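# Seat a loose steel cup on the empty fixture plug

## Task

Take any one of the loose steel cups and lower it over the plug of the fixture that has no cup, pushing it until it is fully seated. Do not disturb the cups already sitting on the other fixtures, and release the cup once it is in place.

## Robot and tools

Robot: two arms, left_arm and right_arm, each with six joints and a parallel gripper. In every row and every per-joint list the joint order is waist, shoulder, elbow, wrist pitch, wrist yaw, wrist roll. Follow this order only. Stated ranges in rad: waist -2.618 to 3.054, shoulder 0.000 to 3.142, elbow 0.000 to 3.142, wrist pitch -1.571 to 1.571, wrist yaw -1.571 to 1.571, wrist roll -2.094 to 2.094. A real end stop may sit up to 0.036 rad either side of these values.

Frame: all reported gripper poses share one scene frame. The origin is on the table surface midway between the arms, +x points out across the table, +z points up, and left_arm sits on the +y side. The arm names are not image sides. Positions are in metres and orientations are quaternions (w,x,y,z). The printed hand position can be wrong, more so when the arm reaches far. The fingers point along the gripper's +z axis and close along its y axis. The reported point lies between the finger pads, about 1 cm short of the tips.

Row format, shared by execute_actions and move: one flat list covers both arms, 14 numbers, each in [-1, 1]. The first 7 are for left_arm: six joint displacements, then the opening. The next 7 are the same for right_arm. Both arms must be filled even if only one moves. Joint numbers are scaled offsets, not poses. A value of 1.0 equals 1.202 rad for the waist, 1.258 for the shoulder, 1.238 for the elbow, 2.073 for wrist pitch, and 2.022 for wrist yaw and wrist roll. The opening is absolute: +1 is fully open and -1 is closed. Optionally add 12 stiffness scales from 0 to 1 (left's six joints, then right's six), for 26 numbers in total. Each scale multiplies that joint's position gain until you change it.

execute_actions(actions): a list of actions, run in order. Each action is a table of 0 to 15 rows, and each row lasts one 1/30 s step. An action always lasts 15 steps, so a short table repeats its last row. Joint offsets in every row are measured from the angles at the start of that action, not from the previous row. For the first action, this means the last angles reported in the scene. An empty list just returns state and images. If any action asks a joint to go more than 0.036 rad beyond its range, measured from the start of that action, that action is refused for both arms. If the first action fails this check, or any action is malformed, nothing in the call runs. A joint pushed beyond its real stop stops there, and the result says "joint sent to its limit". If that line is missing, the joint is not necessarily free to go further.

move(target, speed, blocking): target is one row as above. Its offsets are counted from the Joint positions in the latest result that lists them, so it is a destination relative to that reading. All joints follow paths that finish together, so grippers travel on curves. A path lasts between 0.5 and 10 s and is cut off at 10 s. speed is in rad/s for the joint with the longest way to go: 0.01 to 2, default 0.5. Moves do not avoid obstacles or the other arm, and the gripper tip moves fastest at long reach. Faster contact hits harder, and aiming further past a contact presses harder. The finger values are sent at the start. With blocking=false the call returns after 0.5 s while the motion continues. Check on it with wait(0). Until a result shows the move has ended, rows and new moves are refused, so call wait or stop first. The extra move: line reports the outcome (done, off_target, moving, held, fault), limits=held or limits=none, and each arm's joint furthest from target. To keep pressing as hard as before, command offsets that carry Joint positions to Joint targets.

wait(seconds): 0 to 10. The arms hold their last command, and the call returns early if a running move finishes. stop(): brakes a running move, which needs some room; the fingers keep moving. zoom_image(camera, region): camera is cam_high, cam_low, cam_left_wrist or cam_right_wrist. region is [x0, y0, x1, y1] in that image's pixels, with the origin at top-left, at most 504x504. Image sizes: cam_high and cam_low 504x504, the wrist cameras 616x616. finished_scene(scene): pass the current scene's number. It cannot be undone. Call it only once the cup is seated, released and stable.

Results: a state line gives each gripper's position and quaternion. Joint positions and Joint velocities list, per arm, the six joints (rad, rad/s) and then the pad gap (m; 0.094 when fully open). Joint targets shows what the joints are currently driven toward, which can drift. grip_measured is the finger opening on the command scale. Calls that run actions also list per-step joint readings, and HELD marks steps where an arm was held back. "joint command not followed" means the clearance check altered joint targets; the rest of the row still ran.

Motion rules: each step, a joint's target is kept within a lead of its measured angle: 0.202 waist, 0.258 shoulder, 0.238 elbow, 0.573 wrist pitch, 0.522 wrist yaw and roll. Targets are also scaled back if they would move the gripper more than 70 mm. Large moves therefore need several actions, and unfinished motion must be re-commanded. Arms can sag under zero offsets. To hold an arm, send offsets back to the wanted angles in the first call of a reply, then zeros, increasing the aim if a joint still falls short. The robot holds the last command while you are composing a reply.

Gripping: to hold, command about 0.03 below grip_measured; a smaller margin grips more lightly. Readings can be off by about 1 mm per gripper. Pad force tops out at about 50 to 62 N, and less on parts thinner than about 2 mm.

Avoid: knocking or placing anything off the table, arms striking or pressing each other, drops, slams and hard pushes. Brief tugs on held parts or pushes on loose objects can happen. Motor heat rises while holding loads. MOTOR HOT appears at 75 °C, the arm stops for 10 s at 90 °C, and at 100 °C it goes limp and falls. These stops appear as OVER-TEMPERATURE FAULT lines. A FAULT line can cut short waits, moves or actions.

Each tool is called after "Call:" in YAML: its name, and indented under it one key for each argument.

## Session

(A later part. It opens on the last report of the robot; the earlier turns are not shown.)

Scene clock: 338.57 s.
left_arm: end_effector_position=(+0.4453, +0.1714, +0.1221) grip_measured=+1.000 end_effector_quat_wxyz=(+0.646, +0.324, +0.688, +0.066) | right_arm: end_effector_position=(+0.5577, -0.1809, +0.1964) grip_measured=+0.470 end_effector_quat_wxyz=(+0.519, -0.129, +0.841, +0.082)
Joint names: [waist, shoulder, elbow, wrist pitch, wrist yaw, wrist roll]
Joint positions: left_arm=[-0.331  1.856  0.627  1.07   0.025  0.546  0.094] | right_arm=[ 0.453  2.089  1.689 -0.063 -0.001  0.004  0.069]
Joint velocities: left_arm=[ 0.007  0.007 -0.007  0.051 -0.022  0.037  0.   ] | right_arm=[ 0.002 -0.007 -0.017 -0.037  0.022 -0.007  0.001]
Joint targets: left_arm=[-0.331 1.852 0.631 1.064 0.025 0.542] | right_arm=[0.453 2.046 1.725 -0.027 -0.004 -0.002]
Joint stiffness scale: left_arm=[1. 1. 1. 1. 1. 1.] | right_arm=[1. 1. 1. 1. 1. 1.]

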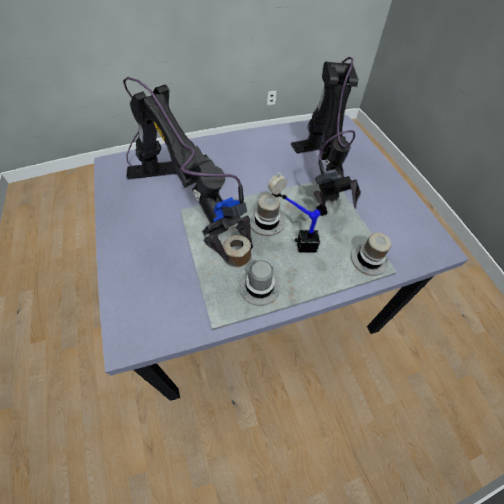

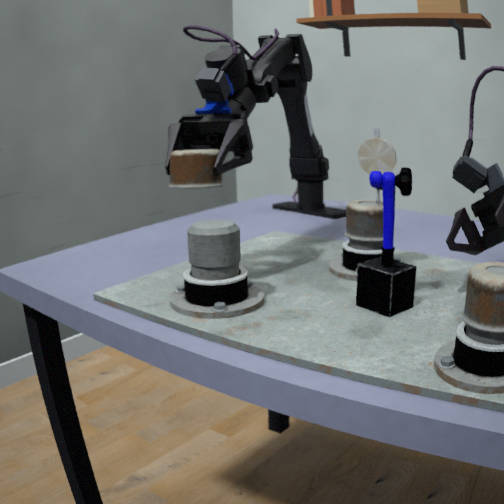

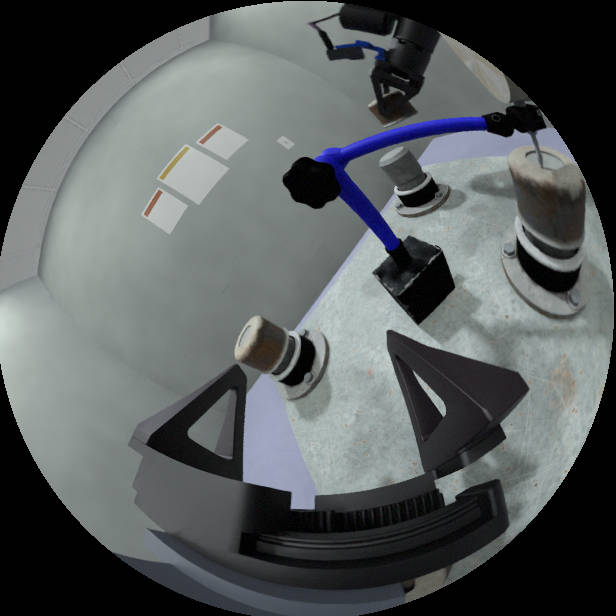

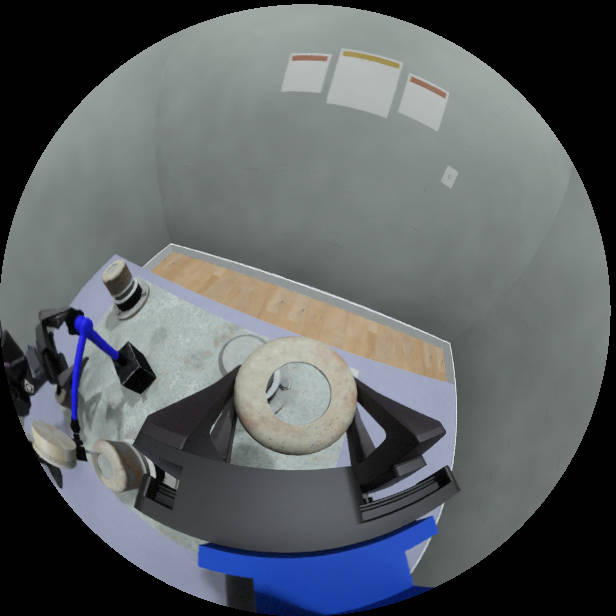

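Call:
execute_actions:
  actions:
    - [[0,-0.003,0.003,-0.003,0,-0.002,1, 0.0049,-0.0190,0.0349,0.0153,-0.002,-0.003,0.435],[0,-0.003,0.003,-0.003,0,-0.002,1, 0.0072,-0.0004,0.0488,0.0096,-0.002,-0.003,0.435],[0,-0.003,0.003,-0.003,0,-0.002,1, 0.0105,0.0136,0.0703,0.0010,-0.002,-0.003,0.435],[0,-0.003,0.003,-0.003,0,-0.002,1, 0.0149,0.0314,0.0977,-0.0098,-0.002,-0.003,0.435],[0,-0.003,0.003,-0.003,0,-0.002,1, 0.0199,0.0522,0.1296,-0.0220,-0.002,-0.003,0.435],[0,-0.003,0.003,-0.003,0,-0.002,1, 0.0254,0.0750,0.1645,-0.0350,-0.002,-0.003,0.435],[0,-0.003,0.003,-0.003,0,-0.002,1, 0.0312,0.0986,0.2008,-0.0480,-0.002,-0.003,0.435],[0,-0.003,0.003,-0.003,0,-0.002,1, 0.0369,0.1223,0.2372,-0.0602,-0.002,-0.003,0.435],[0,-0.003,0.003,-0.003,0,-0.002,1, 0.0425,0.1451,0.2721,-0.0710,-0.002,-0.003,0.435],[0,-0.003,0.003,-0.003,0,-0.002,1, 0.0475,0.1659,0.3040,-0.0796,-0.002,-0.003,0.435],[0,-0.003,0.003,-0.003,0,-0.002,1, 0.0518,0.1837,0.3314,-0.0853,-0.002,-0.003,0.435],[0,-0.003,0.003,-0.003,0,-0.002,1, 0.0552,0.1977,0.3529,-0.0874,-0.002,-0.003,0.435],[0,-0.003,0.003,-0.003,0,-0.002,1, 0.0574,0.2068,0.3668,-0.0874,-0.002,-0.003,0.435],[0,-0.003,0.003,-0.003,0,-0.002,1, 0.0582,0.2100,0.3718,-0.0874,-0.002,-0.003,0.435]]

Scene clock: 384.03 s.
left_arm: end_effector_position=(+0.4453, +0.1714, +0.1221) grip_measured=+1.000 end_effector_quat_wxyz=(+0.646, +0.324, +0.688, +0.066) | right_arm: end_effector_position=(+0.5964, -0.1228, +0.1837) grip_measured=+0.470 end_effector_quat_wxyz=(+0.505, -0.157, +0.843, +0.097)
Joint names: [waist, shoulder, elbow, wrist pitch, wrist yaw, wrist roll]
Joint positions: left_arm=[-0.331  1.856  0.627  1.07   0.025  0.546  0.094] | right_arm=[ 0.518  2.356  2.098 -0.231 -0.001  0.004  0.069]
Joint velocities: left_arm=[-0.022  0.017  0.017 -0.007  0.007 -0.125  0.   ] | right_arm=[ 0.159  0.266  0.208 -0.212 -0.051  0.007 -0.001]
Joint targets: left_arm=[-0.331 1.852 0.631 1.064 0.025 0.542] | right_arm=[0.523 2.354 2.149 -0.244 -0.005 -0.002]
Joint stiffness scale: left_arm=[1. 1. 1. 1. 1. 1.] | right_arm=[1. 1. 1. 1. 1. 1.]
Step readings (joint positions):
0: left_arm=[-0.331 1.856 0.627 1.070 0.025 0.546] | right_arm=[0.453 2.089 1.689 -0.063 -0.001 0.004]
1: left_arm=[-0.331 1.856 0.627 1.070 0.025 0.546] | right_arm=[0.453 2.089 1.689 -0.063 -0.001 0.004]
2: left_arm=[-0.331 1.856 0.627 1.070 0.025 0.546] | right_arm=[0.453 2.090 1.692 -0.068 -0.001 0.004]
4: left_arm=[-0.331 1.856 0.627 1.070 0.025 0.546] | right_arm=[0.454 2.106 1.724 -0.090 -0.001 0.004]
8: left_arm=[-0.331 1.856 0.627 1.070 0.025 0.546] | right_arm=[0.467 2.196 1.877 -0.147 -0.001 0.004]
15: Joint positions above

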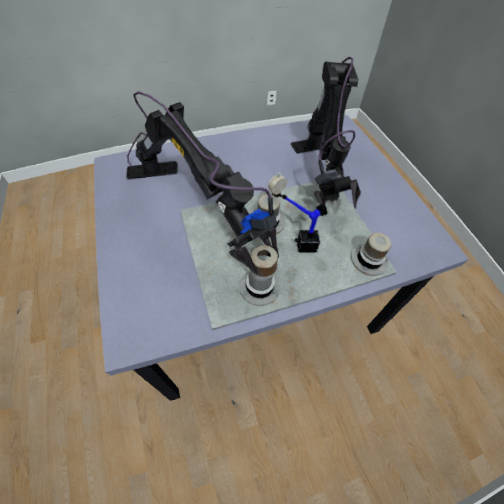

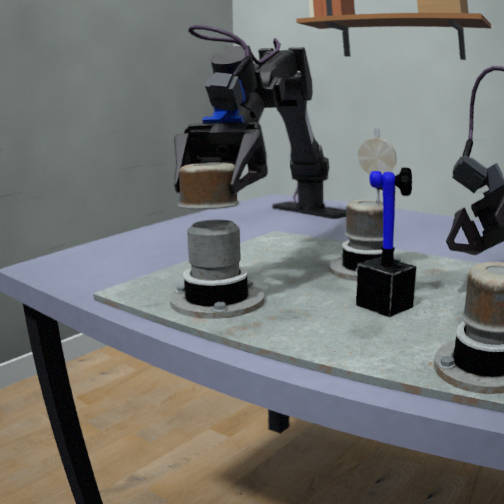

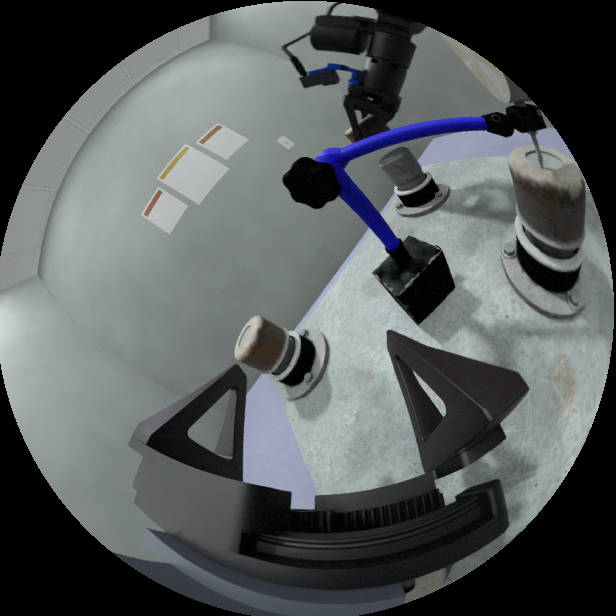

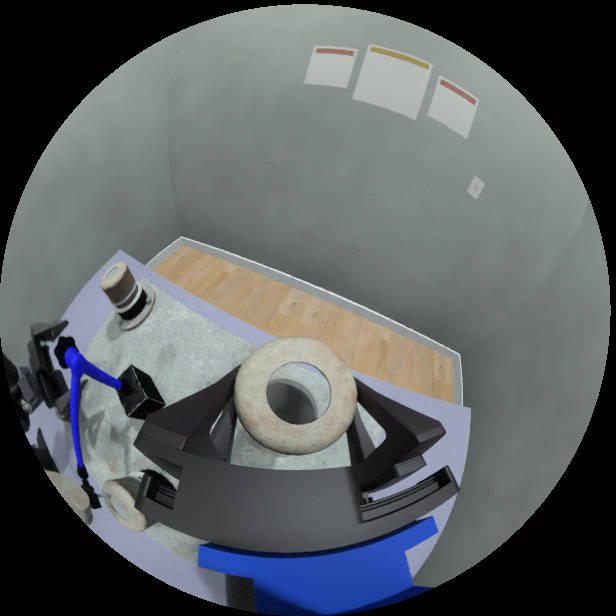

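Call:
execute_actions:
  actions: []

Call:
zoom_image:
  camera: "cam_low"
  region: [160, 150, 270, 270]

Call:
zoom_image:
  camera: "cam_right_wrist"
  region: [230, 330, 370, 460]

Call:
zoom_image:
  camera: "cam_high"
  region: [220, 220, 310, 310]

Scene clock: 387.50 s.
left_arm: end_effector_position=(+0.4453, +0.1714, +0.1221) grip_measured=+1.000 end_effector_quat_wxyz=(+0.646, +0.324, +0.688, +0.066) | right_arm: end_effector_position=(+0.5900, -0.1188, +0.1639) grip_measured=+0.470 end_effector_quat_wxyz=(+0.479, -0.164, +0.857, +0.094)
Joint names: [waist, shoulder, elbow, wrist pitch, wrist yaw, wrist roll]
Joint positions: left_arm=[-0.331  1.856  0.627  1.07   0.025  0.546  0.094] | right_arm=[ 0.527  2.374  2.102 -0.28  -0.001  0.004  0.069]
Joint velocities: left_arm=[ 0.007 -0.007 -0.002 -0.081 -0.007 -0.022  0.   ] | right_arm=[-0.007  0.002 -0.002  0.037  0.022 -0.007  0.001]
Joint targets: left_arm=[-0.331 1.852 0.631 1.064 0.025 0.542] | right_arm=[0.524 2.354 2.149 -0.244 -0.004 -0.002]
Joint stiffness scale: left_arm=[1. 1. 1. 1. 1. 1.] | right_arm=[1. 1. 1. 1. 1. 1.]

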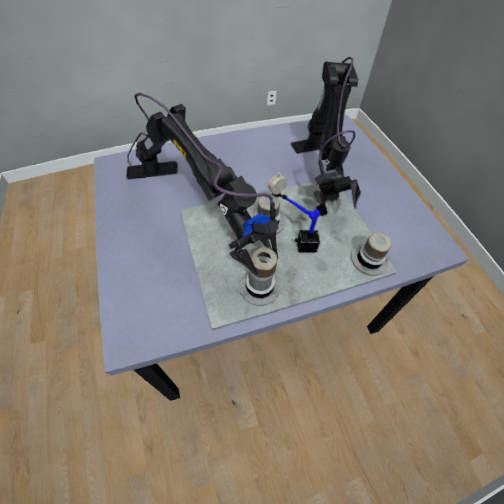

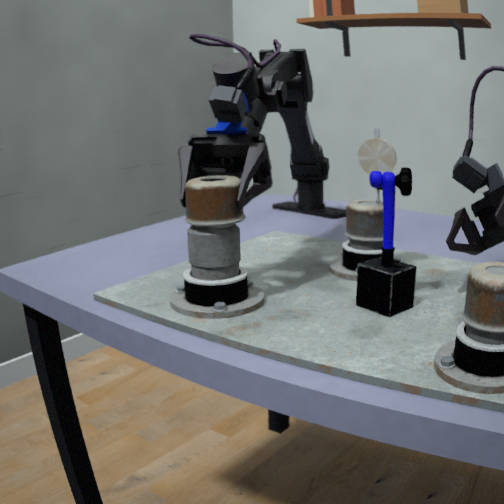

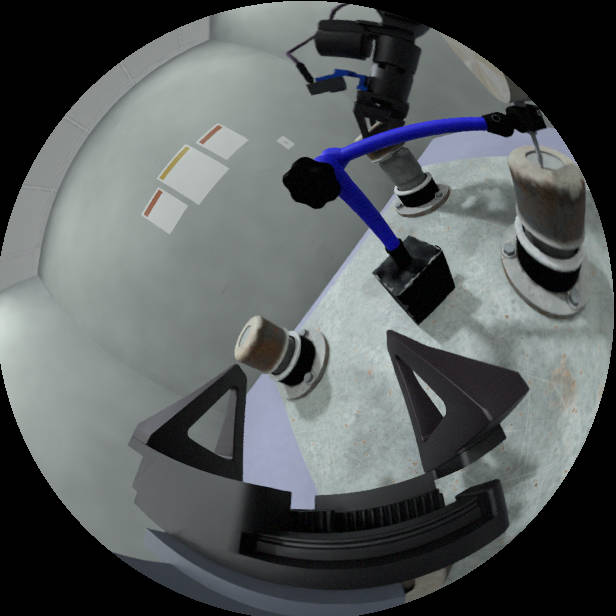

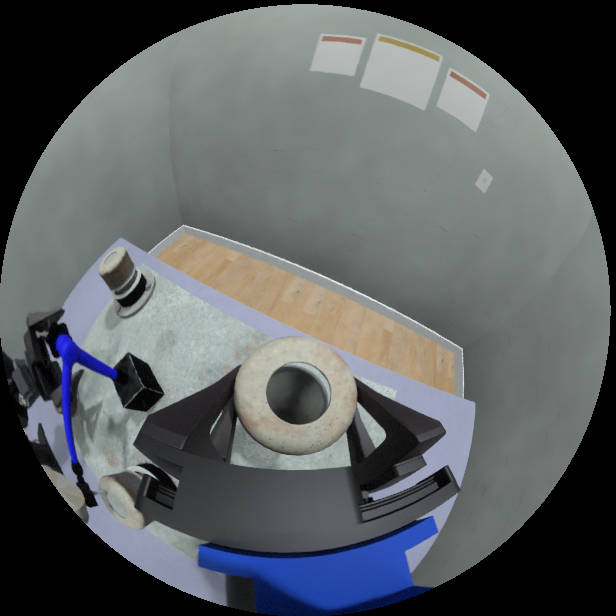

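Region (160, 150, 270, 270) of cam_low's 504x504 image, scaled by 4.200, with more detail than that image has; it fills the left 462 columns of this view, and the rest is white.

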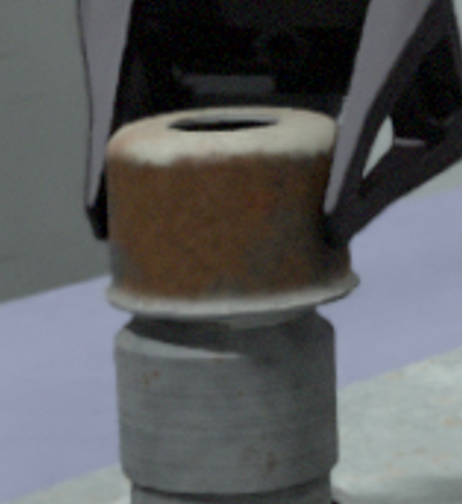

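Region (230, 330, 370, 460) of cam_right_wrist's 616x616 image, scaled by 3.600, with more detail than that image has; it fills the top 468 rows of this view, and the rest is white.

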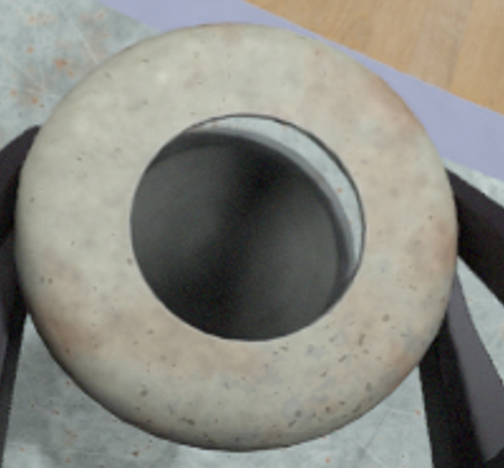

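Region (220, 220, 310, 310) of cam_high's 504x504 image, scaled by 5.600, with more detail than that image has.

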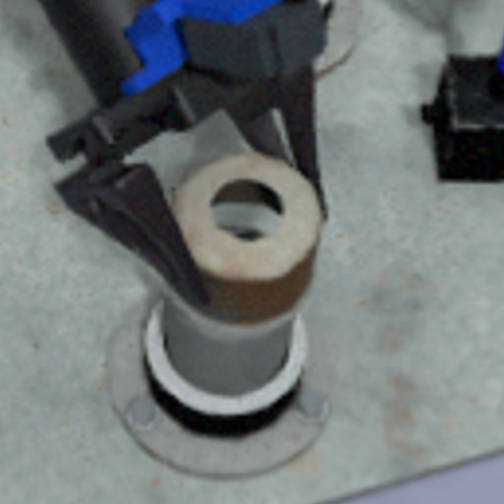

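Call:
execute_actions:
  actions:
    - [[0,-0.003,0.003,-0.003,0,-0.002,1, -0.0042,-0.0143,0.0242,0.0265,-0.002,-0.003,0.435],[0,-0.003,0.003,-0.003,0,-0.002,1, -0.0058,-0.0119,0.0137,0.0324,-0.002,-0.003,0.435],[0,-0.003,0.003,-0.003,0,-0.002,1, -0.0067,-0.0100,0.0051,0.0361,-0.002,-0.003,0.435],[0,-0.003,0.003,-0.003,0,-0.002,1, -0.0073,-0.0093,0.0019,0.0406,-0.002,-0.003,0.435],[0,-0.003,0.003,-0.003,0,-0.002,1, -0.0080,-0.0087,-0.0022,0.0454,-0.002,-0.003,0.435],[0,-0.003,0.003,-0.003,0,-0.002,1, -0.0087,-0.0080,-0.0068,0.0503,-0.002,-0.003,0.435],[0,-0.003,0.003,-0.003,0,-0.002,1, -0.0093,-0.0074,-0.0118,0.0548,-0.002,-0.003,0.435],[0,-0.003,0.003,-0.003,0,-0.002,1, -0.0097,-0.0068,-0.0167,0.0585,-0.002,-0.003,0.435],[0,-0.003,0.003,-0.003,0,-0.002,1, -0.0100,-0.0064,-0.0213,0.0610,-0.002,-0.003,0.435],[0,-0.003,0.003,-0.003,0,-0.002,1, -0.0100,-0.0061,-0.0254,0.0619,-0.002,-0.003,0.435],[0,-0.003,0.003,-0.003,0,-0.002,1, -0.0100,-0.0061,-0.0286,0.0619,-0.002,-0.003,0.435],[0,-0.003,0.003,-0.003,0,-0.002,1, -0.0100,-0.0061,-0.0308,0.0619,-0.002,-0.003,0.435],[0,-0.003,0.003,-0.003,0,-0.002,1, -0.0100,-0.0061,-0.0316,0.0619,-0.002,-0.003,0.435]]

Scene clock: 431.70 s.
left_arm: end_effector_position=(+0.4453, +0.1714, +0.1221) grip_measured=+1.000 end_effector_quat_wxyz=(+0.646, +0.324, +0.688, +0.066) | right_arm: end_effector_position=(+0.5920, -0.1181, +0.1576) grip_measured=+0.470 end_effector_quat_wxyz=(+0.488, -0.163, +0.852, +0.096)
Joint names: [waist, shoulder, elbow, wrist pitch, wrist yaw, wrist roll]
Joint positions: left_arm=[-0.331  1.856  0.627  1.07   0.025  0.546  0.094] | right_arm=[ 0.527  2.374  2.06  -0.217 -0.001  0.004  0.069]
Joint velocities: left_arm=[ 0.002 -0.002 -0.002 -0.095 -0.051  0.007  0.   ] | right_arm=[ 0.007 -0.002 -0.046 -0.037 -0.051  0.022  0.   ]
Joint targets: left_arm=[-0.331 1.852 0.631 1.064 0.025 0.542] | right_arm=[0.515 2.366 2.063 -0.152 -0.005 -0.002]
Joint stiffness scale: left_arm=[1. 1. 1. 1. 1. 1.] | right_arm=[1. 1. 1. 1. 1. 1.]
Step readings (joint positions):
0: left_arm=[-0.331 1.856 0.627 1.070 0.025 0.546] | right_arm=[0.527 2.374 2.102 -0.280 -0.001 0.004]
1: left_arm=[-0.331 1.856 0.627 1.070 0.025 0.546] | right_arm=[0.527 2.374 2.102 -0.280 -0.001 0.004]
2: left_arm=[-0.331 1.856 0.627 1.070 0.025 0.546] | right_arm=[0.527 2.374 2.102 -0.279 -0.001 0.004]
4: left_arm=[-0.331 1.856 0.627 1.070 0.025 0.546] | right_arm=[0.527 2.374 2.102 -0.273 -0.001 0.004]
8: left_arm=[-0.331 1.856 0.627 1.070 0.025 0.546] | right_arm=[0.527 2.374 2.093 -0.241 -0.001 0.004]
15: Joint positions above

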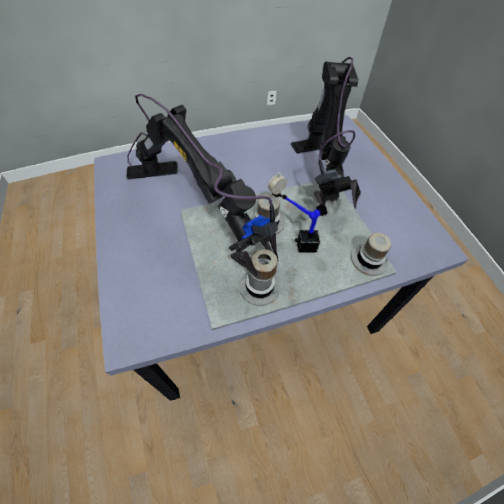

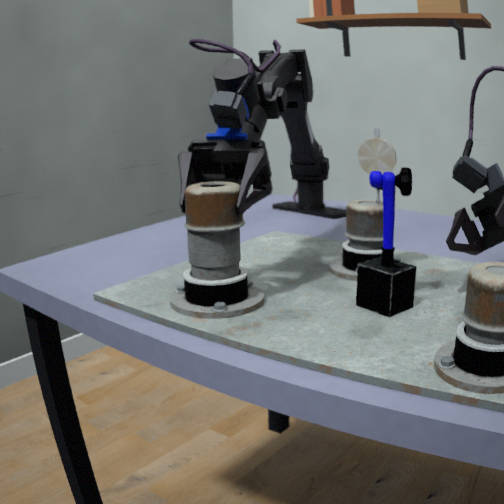

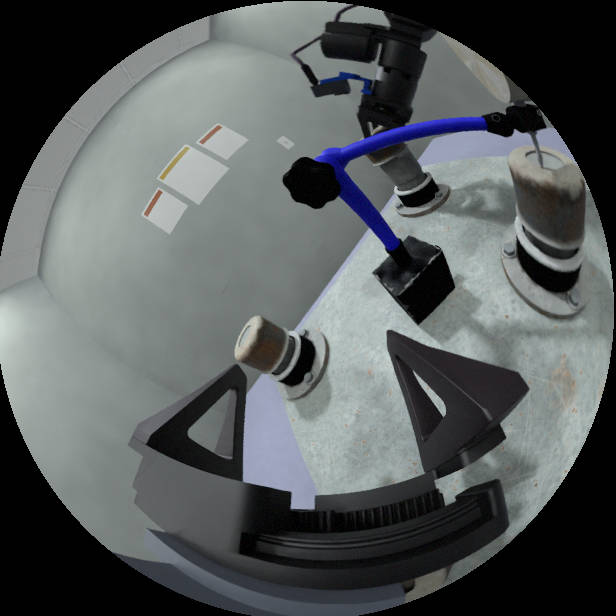

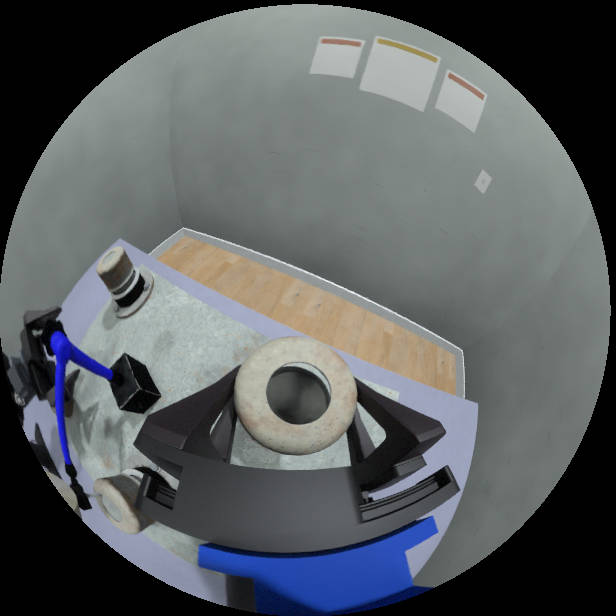

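Call:
execute_actions:
  actions: []

Call:
zoom_image:
  camera: "cam_low"
  region: [160, 150, 270, 270]

Call:
zoom_image:
  camera: "cam_right_wrist"
  region: [230, 330, 370, 460]

Scene clock: 434.70 s.
left_arm: end_effector_position=(+0.4453, +0.1714, +0.1221) grip_measured=+1.000 end_effector_quat_wxyz=(+0.646, +0.324, +0.688, +0.066) | right_arm: end_effector_position=(+0.5927, -0.1178, +0.1584) grip_measured=+0.470 end_effector_quat_wxyz=(+0.490, -0.162, +0.851, +0.096)
Joint names: [waist, shoulder, elbow, wrist pitch, wrist yaw, wrist roll]
Joint positions: left_arm=[-0.331  1.856  0.627  1.07   0.025  0.546  0.094] | right_arm=[ 0.527  2.374  2.058 -0.209 -0.001  0.004  0.069]
Joint velocities: left_arm=[ 0.002  0.007 -0.017 -0.037  0.095  0.007  0.   ] | right_arm=[ 0.002  0.007  0.022 -0.022 -0.095  0.037 -0.   ]
Joint targets: left_arm=[-0.331 1.852 0.631 1.064 0.025 0.542] | right_arm=[0.515 2.366 2.063 -0.152 -0.005 -0.002]
Joint stiffness scale: left_arm=[1. 1. 1. 1. 1. 1.] | right_arm=[1. 1. 1. 1. 1. 1.]

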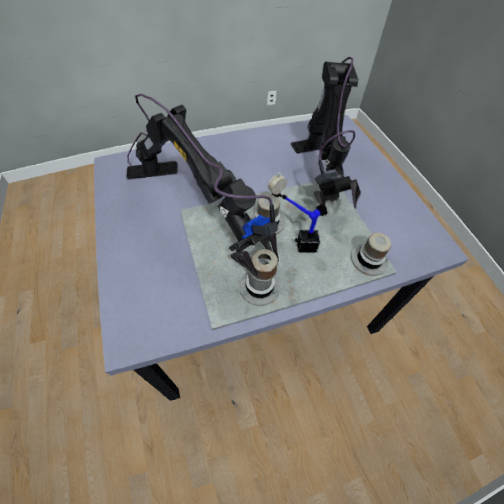

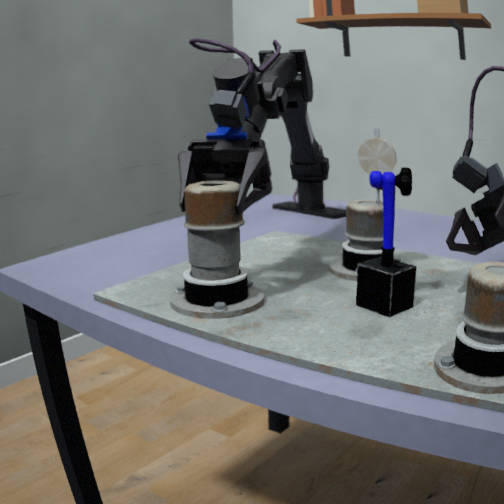

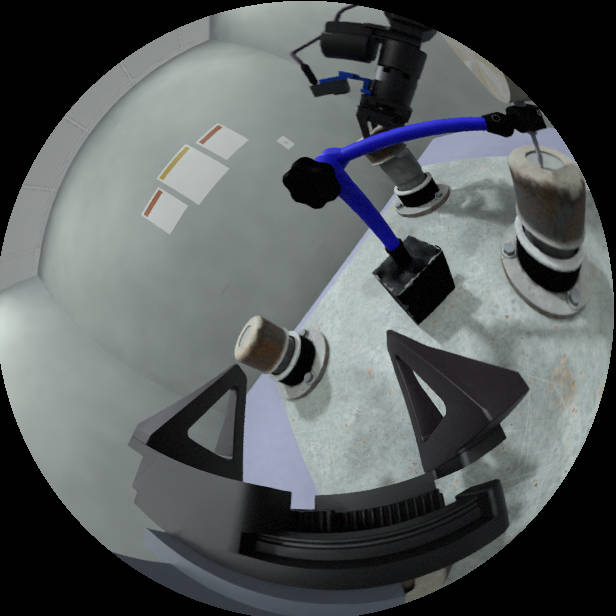

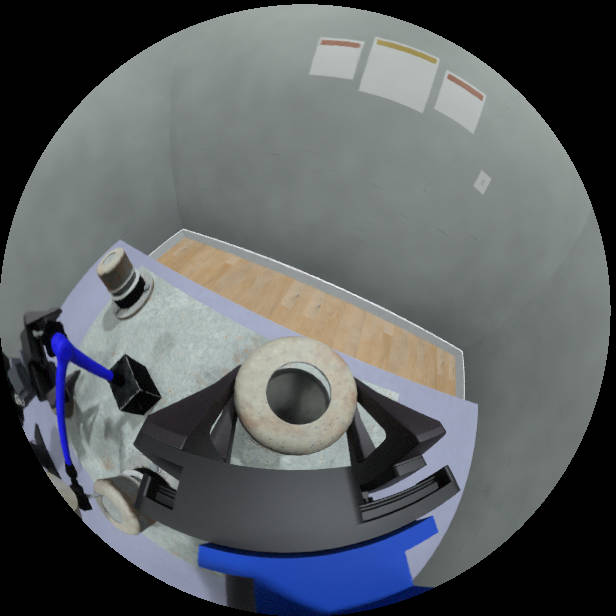

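Region (160, 150, 270, 270) of cam_low's 504x504 image, scaled by 4.200, with more detail than that image has; it fills the left 462 columns of this view, and the rest is white.

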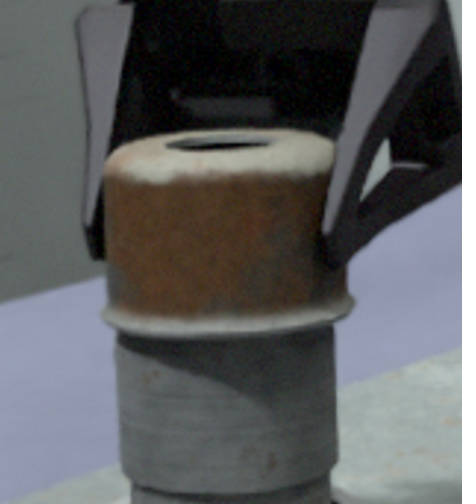

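Region (230, 330, 370, 460) of cam_right_wrist's 616x616 image, scaled by 3.600, with more detail than that image has; it fills the top 468 rows of this view, and the rest is white.

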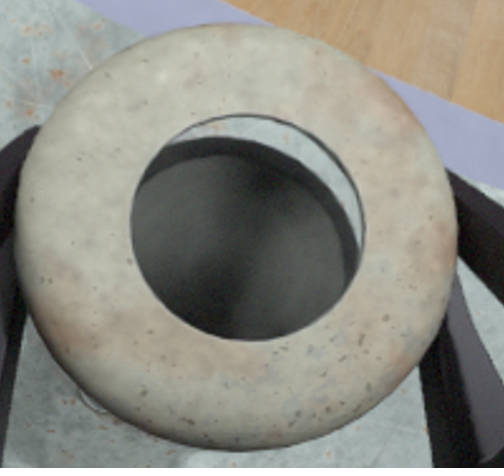

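Call:
execute_actions:
  actions:
    - [[0,-0.003,0.003,-0.003,0,-0.002,1, -0.0120,-0.0095,0.0031,0.0275,-0.002,-0.003,0.435],[0,-0.003,0.003,-0.003,0,-0.002,1, -0.0137,-0.0127,0.0005,0.0275,-0.002,-0.003,0.435],[0,-0.003,0.003,-0.003,0,-0.002,1, -0.0108,-0.0127,-0.0034,0.0288,-0.002,-0.003,0.435],[0,-0.003,0.003,-0.003,0,-0.002,1, -0.0095,-0.0127,-0.0084,0.0318,-0.002,-0.003,0.435],[0,-0.003,0.003,-0.003,0,-0.002,1, -0.0095,-0.0127,-0.0141,0.0354,-0.002,-0.003,0.435],[0,-0.003,0.003,-0.003,0,-0.002,1, -0.0095,-0.0127,-0.0203,0.0391,-0.002,-0.003,0.435],[0,-0.003,0.003,-0.003,0,-0.002,1, -0.0095,-0.0127,-0.0266,0.0427,-0.002,-0.003,0.435],[0,-0.003,0.003,-0.003,0,-0.002,1, -0.0095,-0.0127,-0.0328,0.0460,-0.002,-0.003,0.435],[0,-0.003,0.003,-0.003,0,-0.002,1, -0.0095,-0.0127,-0.0385,0.0488,-0.002,-0.003,0.435],[0,-0.003,0.003,-0.003,0,-0.002,1, -0.0095,-0.0127,-0.0435,0.0510,-0.002,-0.003,0.435],[0,-0.003,0.003,-0.003,0,-0.002,1, -0.0095,-0.0127,-0.0474,0.0523,-0.002,-0.003,0.435],[0,-0.003,0.003,-0.003,0,-0.002,1, -0.0095,-0.0127,-0.0500,0.0528,-0.002,-0.003,0.435],[0,-0.003,0.003,-0.003,0,-0.002,1, -0.0095,-0.0127,-0.0509,0.0528,-0.002,-0.003,0.435]]

Scene clock: 529.23 s.
left_arm: end_effector_position=(+0.4453, +0.1714, +0.1221) grip_measured=+1.000 end_effector_quat_wxyz=(+0.646, +0.324, +0.688, +0.066) | right_arm: end_effector_position=(+0.5911, -0.1215, +0.1408) grip_measured=+0.470 end_effector_quat_wxyz=(+0.487, -0.161, +0.853, +0.094)
Joint names: [waist, shoulder, elbow, wrist pitch, wrist yaw, wrist roll]
Joint positions: left_arm=[-0.331  1.856  0.627  1.07   0.025  0.546  0.094] | right_arm=[ 0.522  2.374  1.995 -0.155 -0.001  0.004  0.069]
Joint velocities: left_arm=[-0.012  0.002 -0.012 -0.037  0.037 -0.022  0.   ] | right_arm=[-0.002  0.002 -0.022  0.007 -0.007  0.037 -0.   ]
Joint targets: left_arm=[-0.331 1.852 0.631 1.064 0.025 0.542] | right_arm=[0.515 2.358 1.995 -0.099 -0.005 -0.002]
Joint stiffness scale: left_arm=[1. 1. 1. 1. 1. 1.] | right_arm=[1. 1. 1. 1. 1. 1.]
Step readings (joint positions):
0: left_arm=[-0.331 1.856 0.627 1.070 0.025 0.546] | right_arm=[0.527 2.374 2.058 -0.209 -0.001 0.004]
1: left_arm=[-0.331 1.856 0.627 1.070 0.025 0.546] | right_arm=[0.526 2.374 2.058 -0.209 -0.001 0.004]
2: left_arm=[-0.331 1.856 0.627 1.070 0.025 0.546] | right_arm=[0.525 2.374 2.058 -0.209 -0.001 0.004]
4: left_arm=[-0.331 1.856 0.627 1.070 0.025 0.546] | right_arm=[0.524 2.374 2.056 -0.206 -0.001 0.004]
8: left_arm=[-0.331 1.856 0.627 1.070 0.025 0.546] | right_arm=[0.523 2.374 2.032 -0.183 -0.001 0.004]
15: Joint positions above

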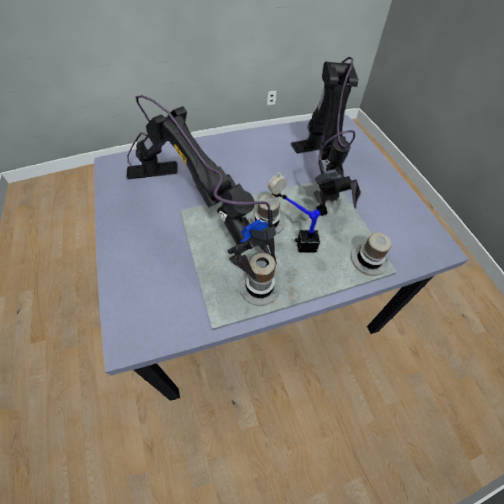

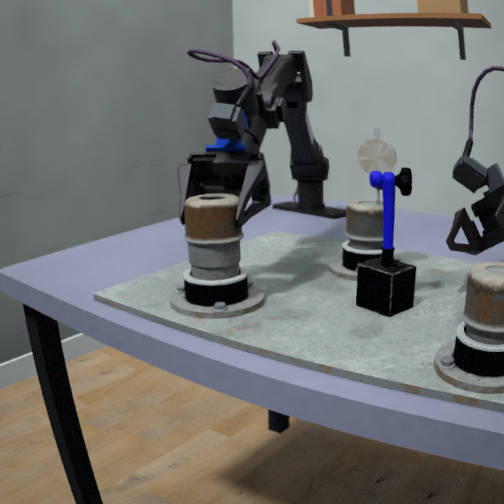

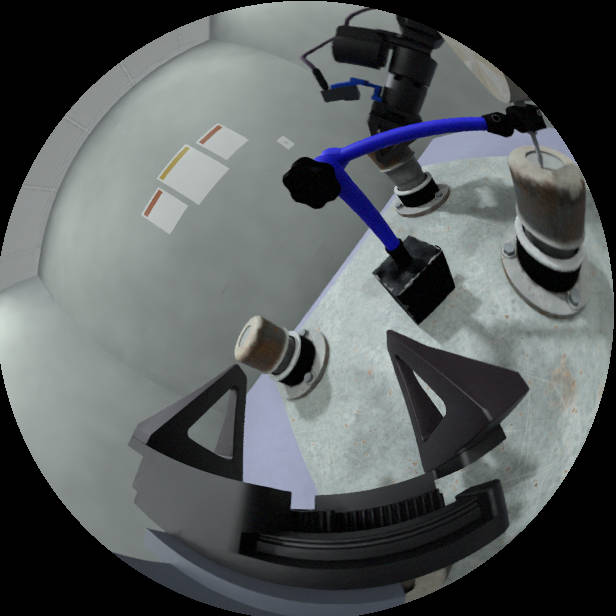

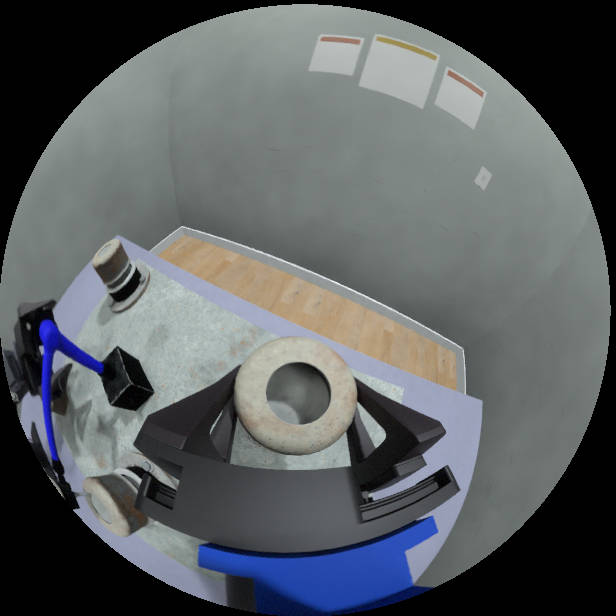

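Call:
execute_actions:
  actions: []

Call:
zoom_image:
  camera: "cam_low"
  region: [160, 170, 270, 290]

Call:
zoom_image:
  camera: "cam_right_wrist"
  region: [230, 330, 370, 460]

Scene clock: 531.97 s.
left_arm: end_effector_position=(+0.4453, +0.1714, +0.1221) grip_measured=+1.000 end_effector_quat_wxyz=(+0.646, +0.324, +0.688, +0.066) | right_arm: end_effector_position=(+0.5911, -0.1215, +0.1407) grip_measured=+0.470 end_effector_quat_wxyz=(+0.487, -0.161, +0.853, +0.094)
Joint names: [waist, shoulder, elbow, wrist pitch, wrist yaw, wrist roll]
Joint positions: left_arm=[-0.331  1.856  0.627  1.07   0.025  0.546  0.094] | right_arm=[ 0.522  2.374  1.995 -0.154 -0.001  0.004  0.069]
Joint velocities: left_arm=[-0.007 -0.002 -0.002 -0.007 -0.007 -0.022  0.   ] | right_arm=[-0.002  0.012 -0.002  0.037 -0.007 -0.022  0.001]
Joint targets: left_arm=[-0.331 1.852 0.631 1.064 0.025 0.542] | right_arm=[0.515 2.358 1.995 -0.099 -0.005 -0.002]
Joint stiffness scale: left_arm=[1. 1. 1. 1. 1. 1.] | right_arm=[1. 1. 1. 1. 1. 1.]

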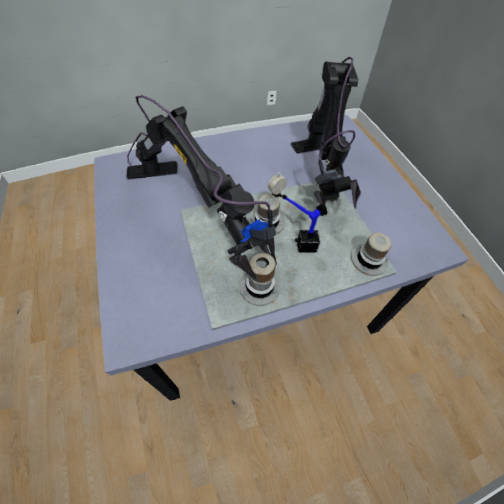

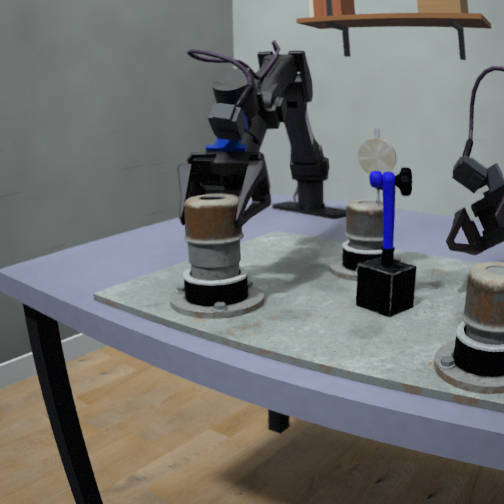

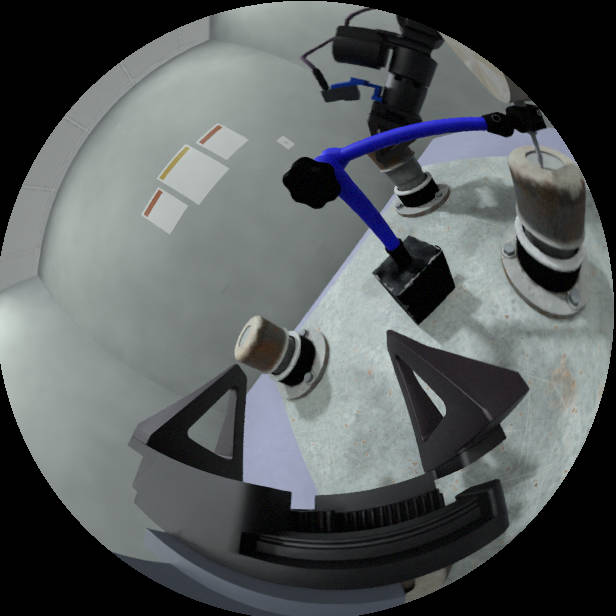

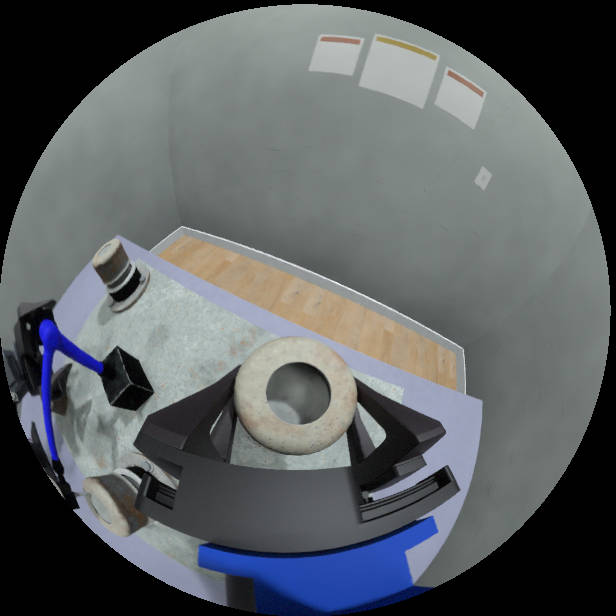

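Region (160, 170, 270, 290) of cam_low's 504x504 image, scaled by 4.200, with more detail than that image has; it fills the left 462 columns of this view, and the rest is white.

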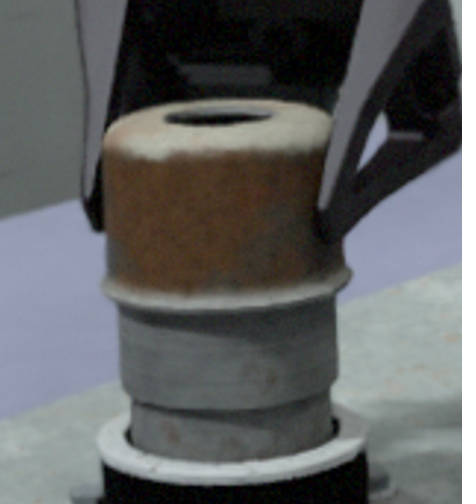

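Region (230, 330, 370, 460) of cam_right_wrist's 616x616 image, scaled by 3.600, with more detail than that image has; it fills the top 468 rows of this view, and the rest is white.

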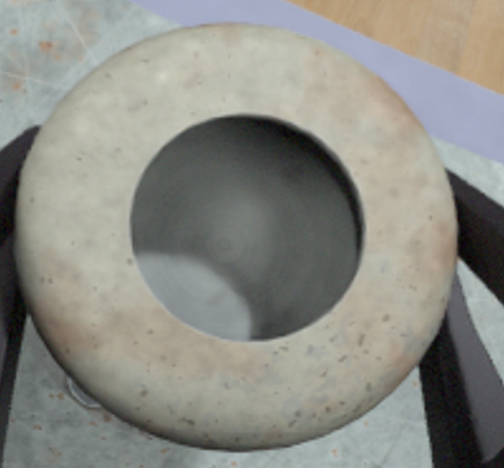

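Call:
execute_actions:
  actions:
    - [[0,-0.003,0.003,-0.003,0,-0.002,1, -0.005,-0.0083,0.0006,0.0256,-0.002,-0.003,0.435],[0,-0.003,0.003,-0.003,0,-0.002,1, -0.005,-0.0050,-0.0024,0.0258,-0.002,-0.003,0.435],[0,-0.003,0.003,-0.003,0,-0.002,1, -0.005,-0.0036,-0.0069,0.0288,-0.002,-0.003,0.435],[0,-0.003,0.003,-0.003,0,-0.002,1, -0.005,-0.0017,-0.0126,0.0332,-0.002,-0.003,0.435],[0,-0.003,0.003,-0.003,0,-0.002,1, -0.005,0.0005,-0.0191,0.0387,-0.002,-0.003,0.435],[0,-0.003,0.003,-0.003,0,-0.002,1, -0.005,0.0028,-0.0263,0.0452,-0.002,-0.003,0.435],[0,-0.003,0.003,-0.003,0,-0.002,1, -0.005,0.0052,-0.0335,0.0518,-0.002,-0.003,0.435],[0,-0.003,0.003,-0.003,0,-0.002,1, -0.005,0.0075,-0.0406,0.0582,-0.002,-0.003,0.435],[0,-0.003,0.003,-0.003,0,-0.002,1, -0.005,0.0096,-0.0472,0.0638,-0.002,-0.003,0.435],[0,-0.003,0.003,-0.003,0,-0.002,1, -0.005,0.0115,-0.0529,0.0682,-0.002,-0.003,0.435],[0,-0.003,0.003,-0.003,0,-0.002,1, -0.005,0.0130,-0.0574,0.0712,-0.002,-0.003,0.435],[0,-0.003,0.003,-0.003,0,-0.002,1, -0.005,0.0140,-0.0603,0.0730,-0.002,-0.003,0.435],[0,-0.003,0.003,-0.003,0,-0.002,1, -0.005,0.0143,-0.0614,0.0733,-0.002,-0.003,0.435],[0,-0.003,0.003,-0.003,0,-0.002,1, -0.005,0.0143,-0.0614,0.0728,-0.002,-0.003,0.435],[0,-0.003,0.003,-0.003,0,-0.002,1, -0.005,0.0143,-0.0614,0.0724,-0.002,-0.003,0.435]]

Scene clock: 577.50 s.
left_arm: end_effector_position=(+0.4453, +0.1714, +0.1221) grip_measured=+1.000 end_effector_quat_wxyz=(+0.646, +0.324, +0.688, +0.066) | right_arm: end_effector_position=(+0.5918, -0.1212, +0.1112) grip_measured=+0.470 end_effector_quat_wxyz=(+0.488, -0.161, +0.853, +0.094)
Joint names: [waist, shoulder, elbow, wrist pitch, wrist yaw, wrist roll]
Joint positions: left_arm=[-0.331  1.856  0.627  1.07   0.025  0.546  0.094] | right_arm=[ 0.522  2.402  1.922 -0.051 -0.001  0.004  0.069]
Joint velocities: left_arm=[-0.002 -0.002 -0.017  0.022 -0.007 -0.037  0.   ] | right_arm=[ 0.012  0.071 -0.051  0.051 -0.007 -0.051 -0.   ]
Joint targets: left_arm=[-0.331 1.852 0.631 1.064 0.025 0.542] | right_arm=[0.516 2.392 1.918 -0.004 -0.005 -0.002]
Joint stiffness scale: left_arm=[1. 1. 1. 1. 1. 1.] | right_arm=[1. 1. 1. 1. 1. 1.]
Step readings (joint positions):
0: left_arm=[-0.331 1.856 0.627 1.070 0.025 0.546] | right_arm=[0.522 2.374 1.995 -0.154 -0.001 0.004]
1: left_arm=[-0.331 1.856 0.627 1.070 0.025 0.546] | right_arm=[0.522 2.374 1.995 -0.154 -0.001 0.004]
2: left_arm=[-0.331 1.856 0.627 1.070 0.025 0.546] | right_arm=[0.522 2.374 1.995 -0.154 -0.001 0.004]
4: left_arm=[-0.331 1.856 0.627 1.070 0.025 0.546] | right_arm=[0.522 2.374 1.990 -0.148 -0.001 0.004]
8: left_arm=[-0.331 1.856 0.627 1.070 0.025 0.546] | right_arm=[0.522 2.376 1.962 -0.113 -0.001 0.004]
15: Joint positions above

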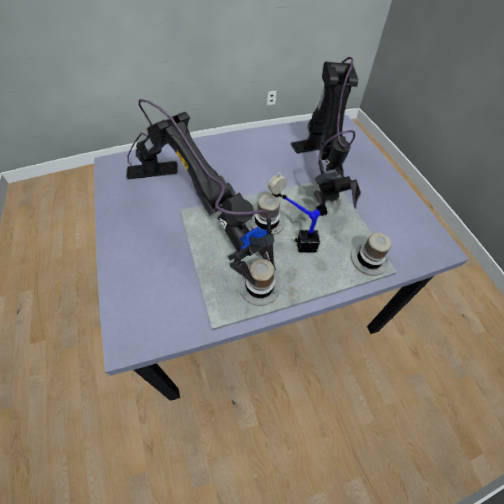

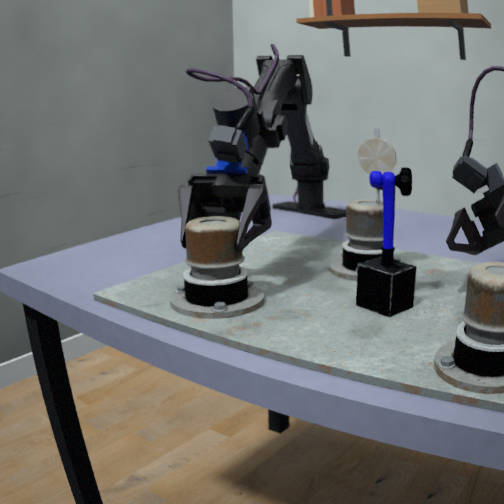

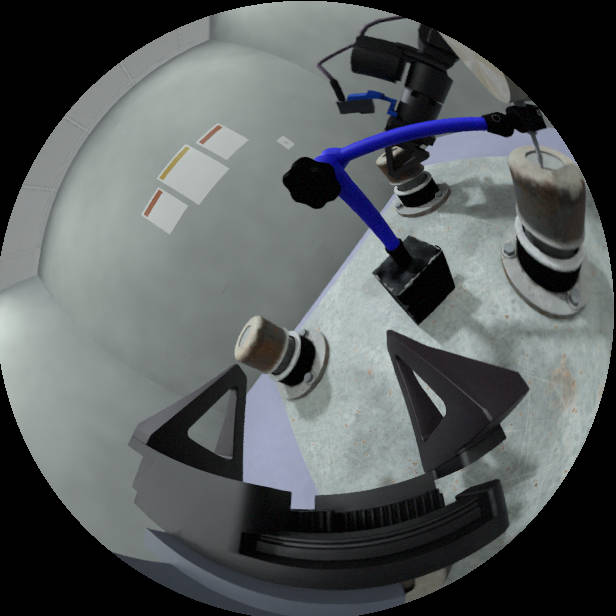

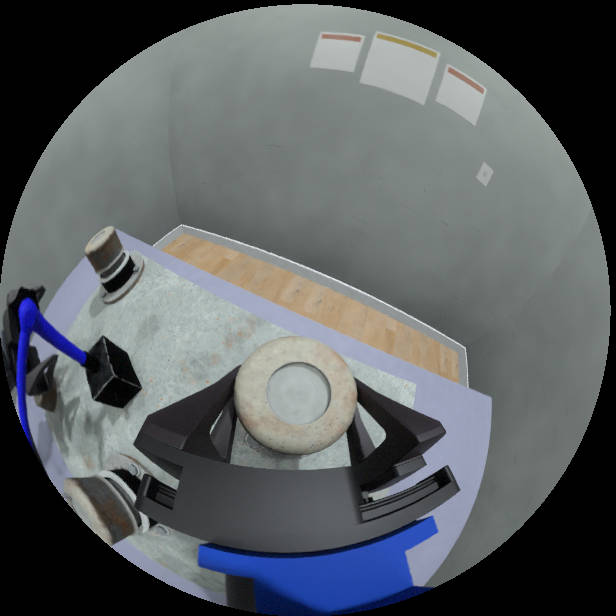

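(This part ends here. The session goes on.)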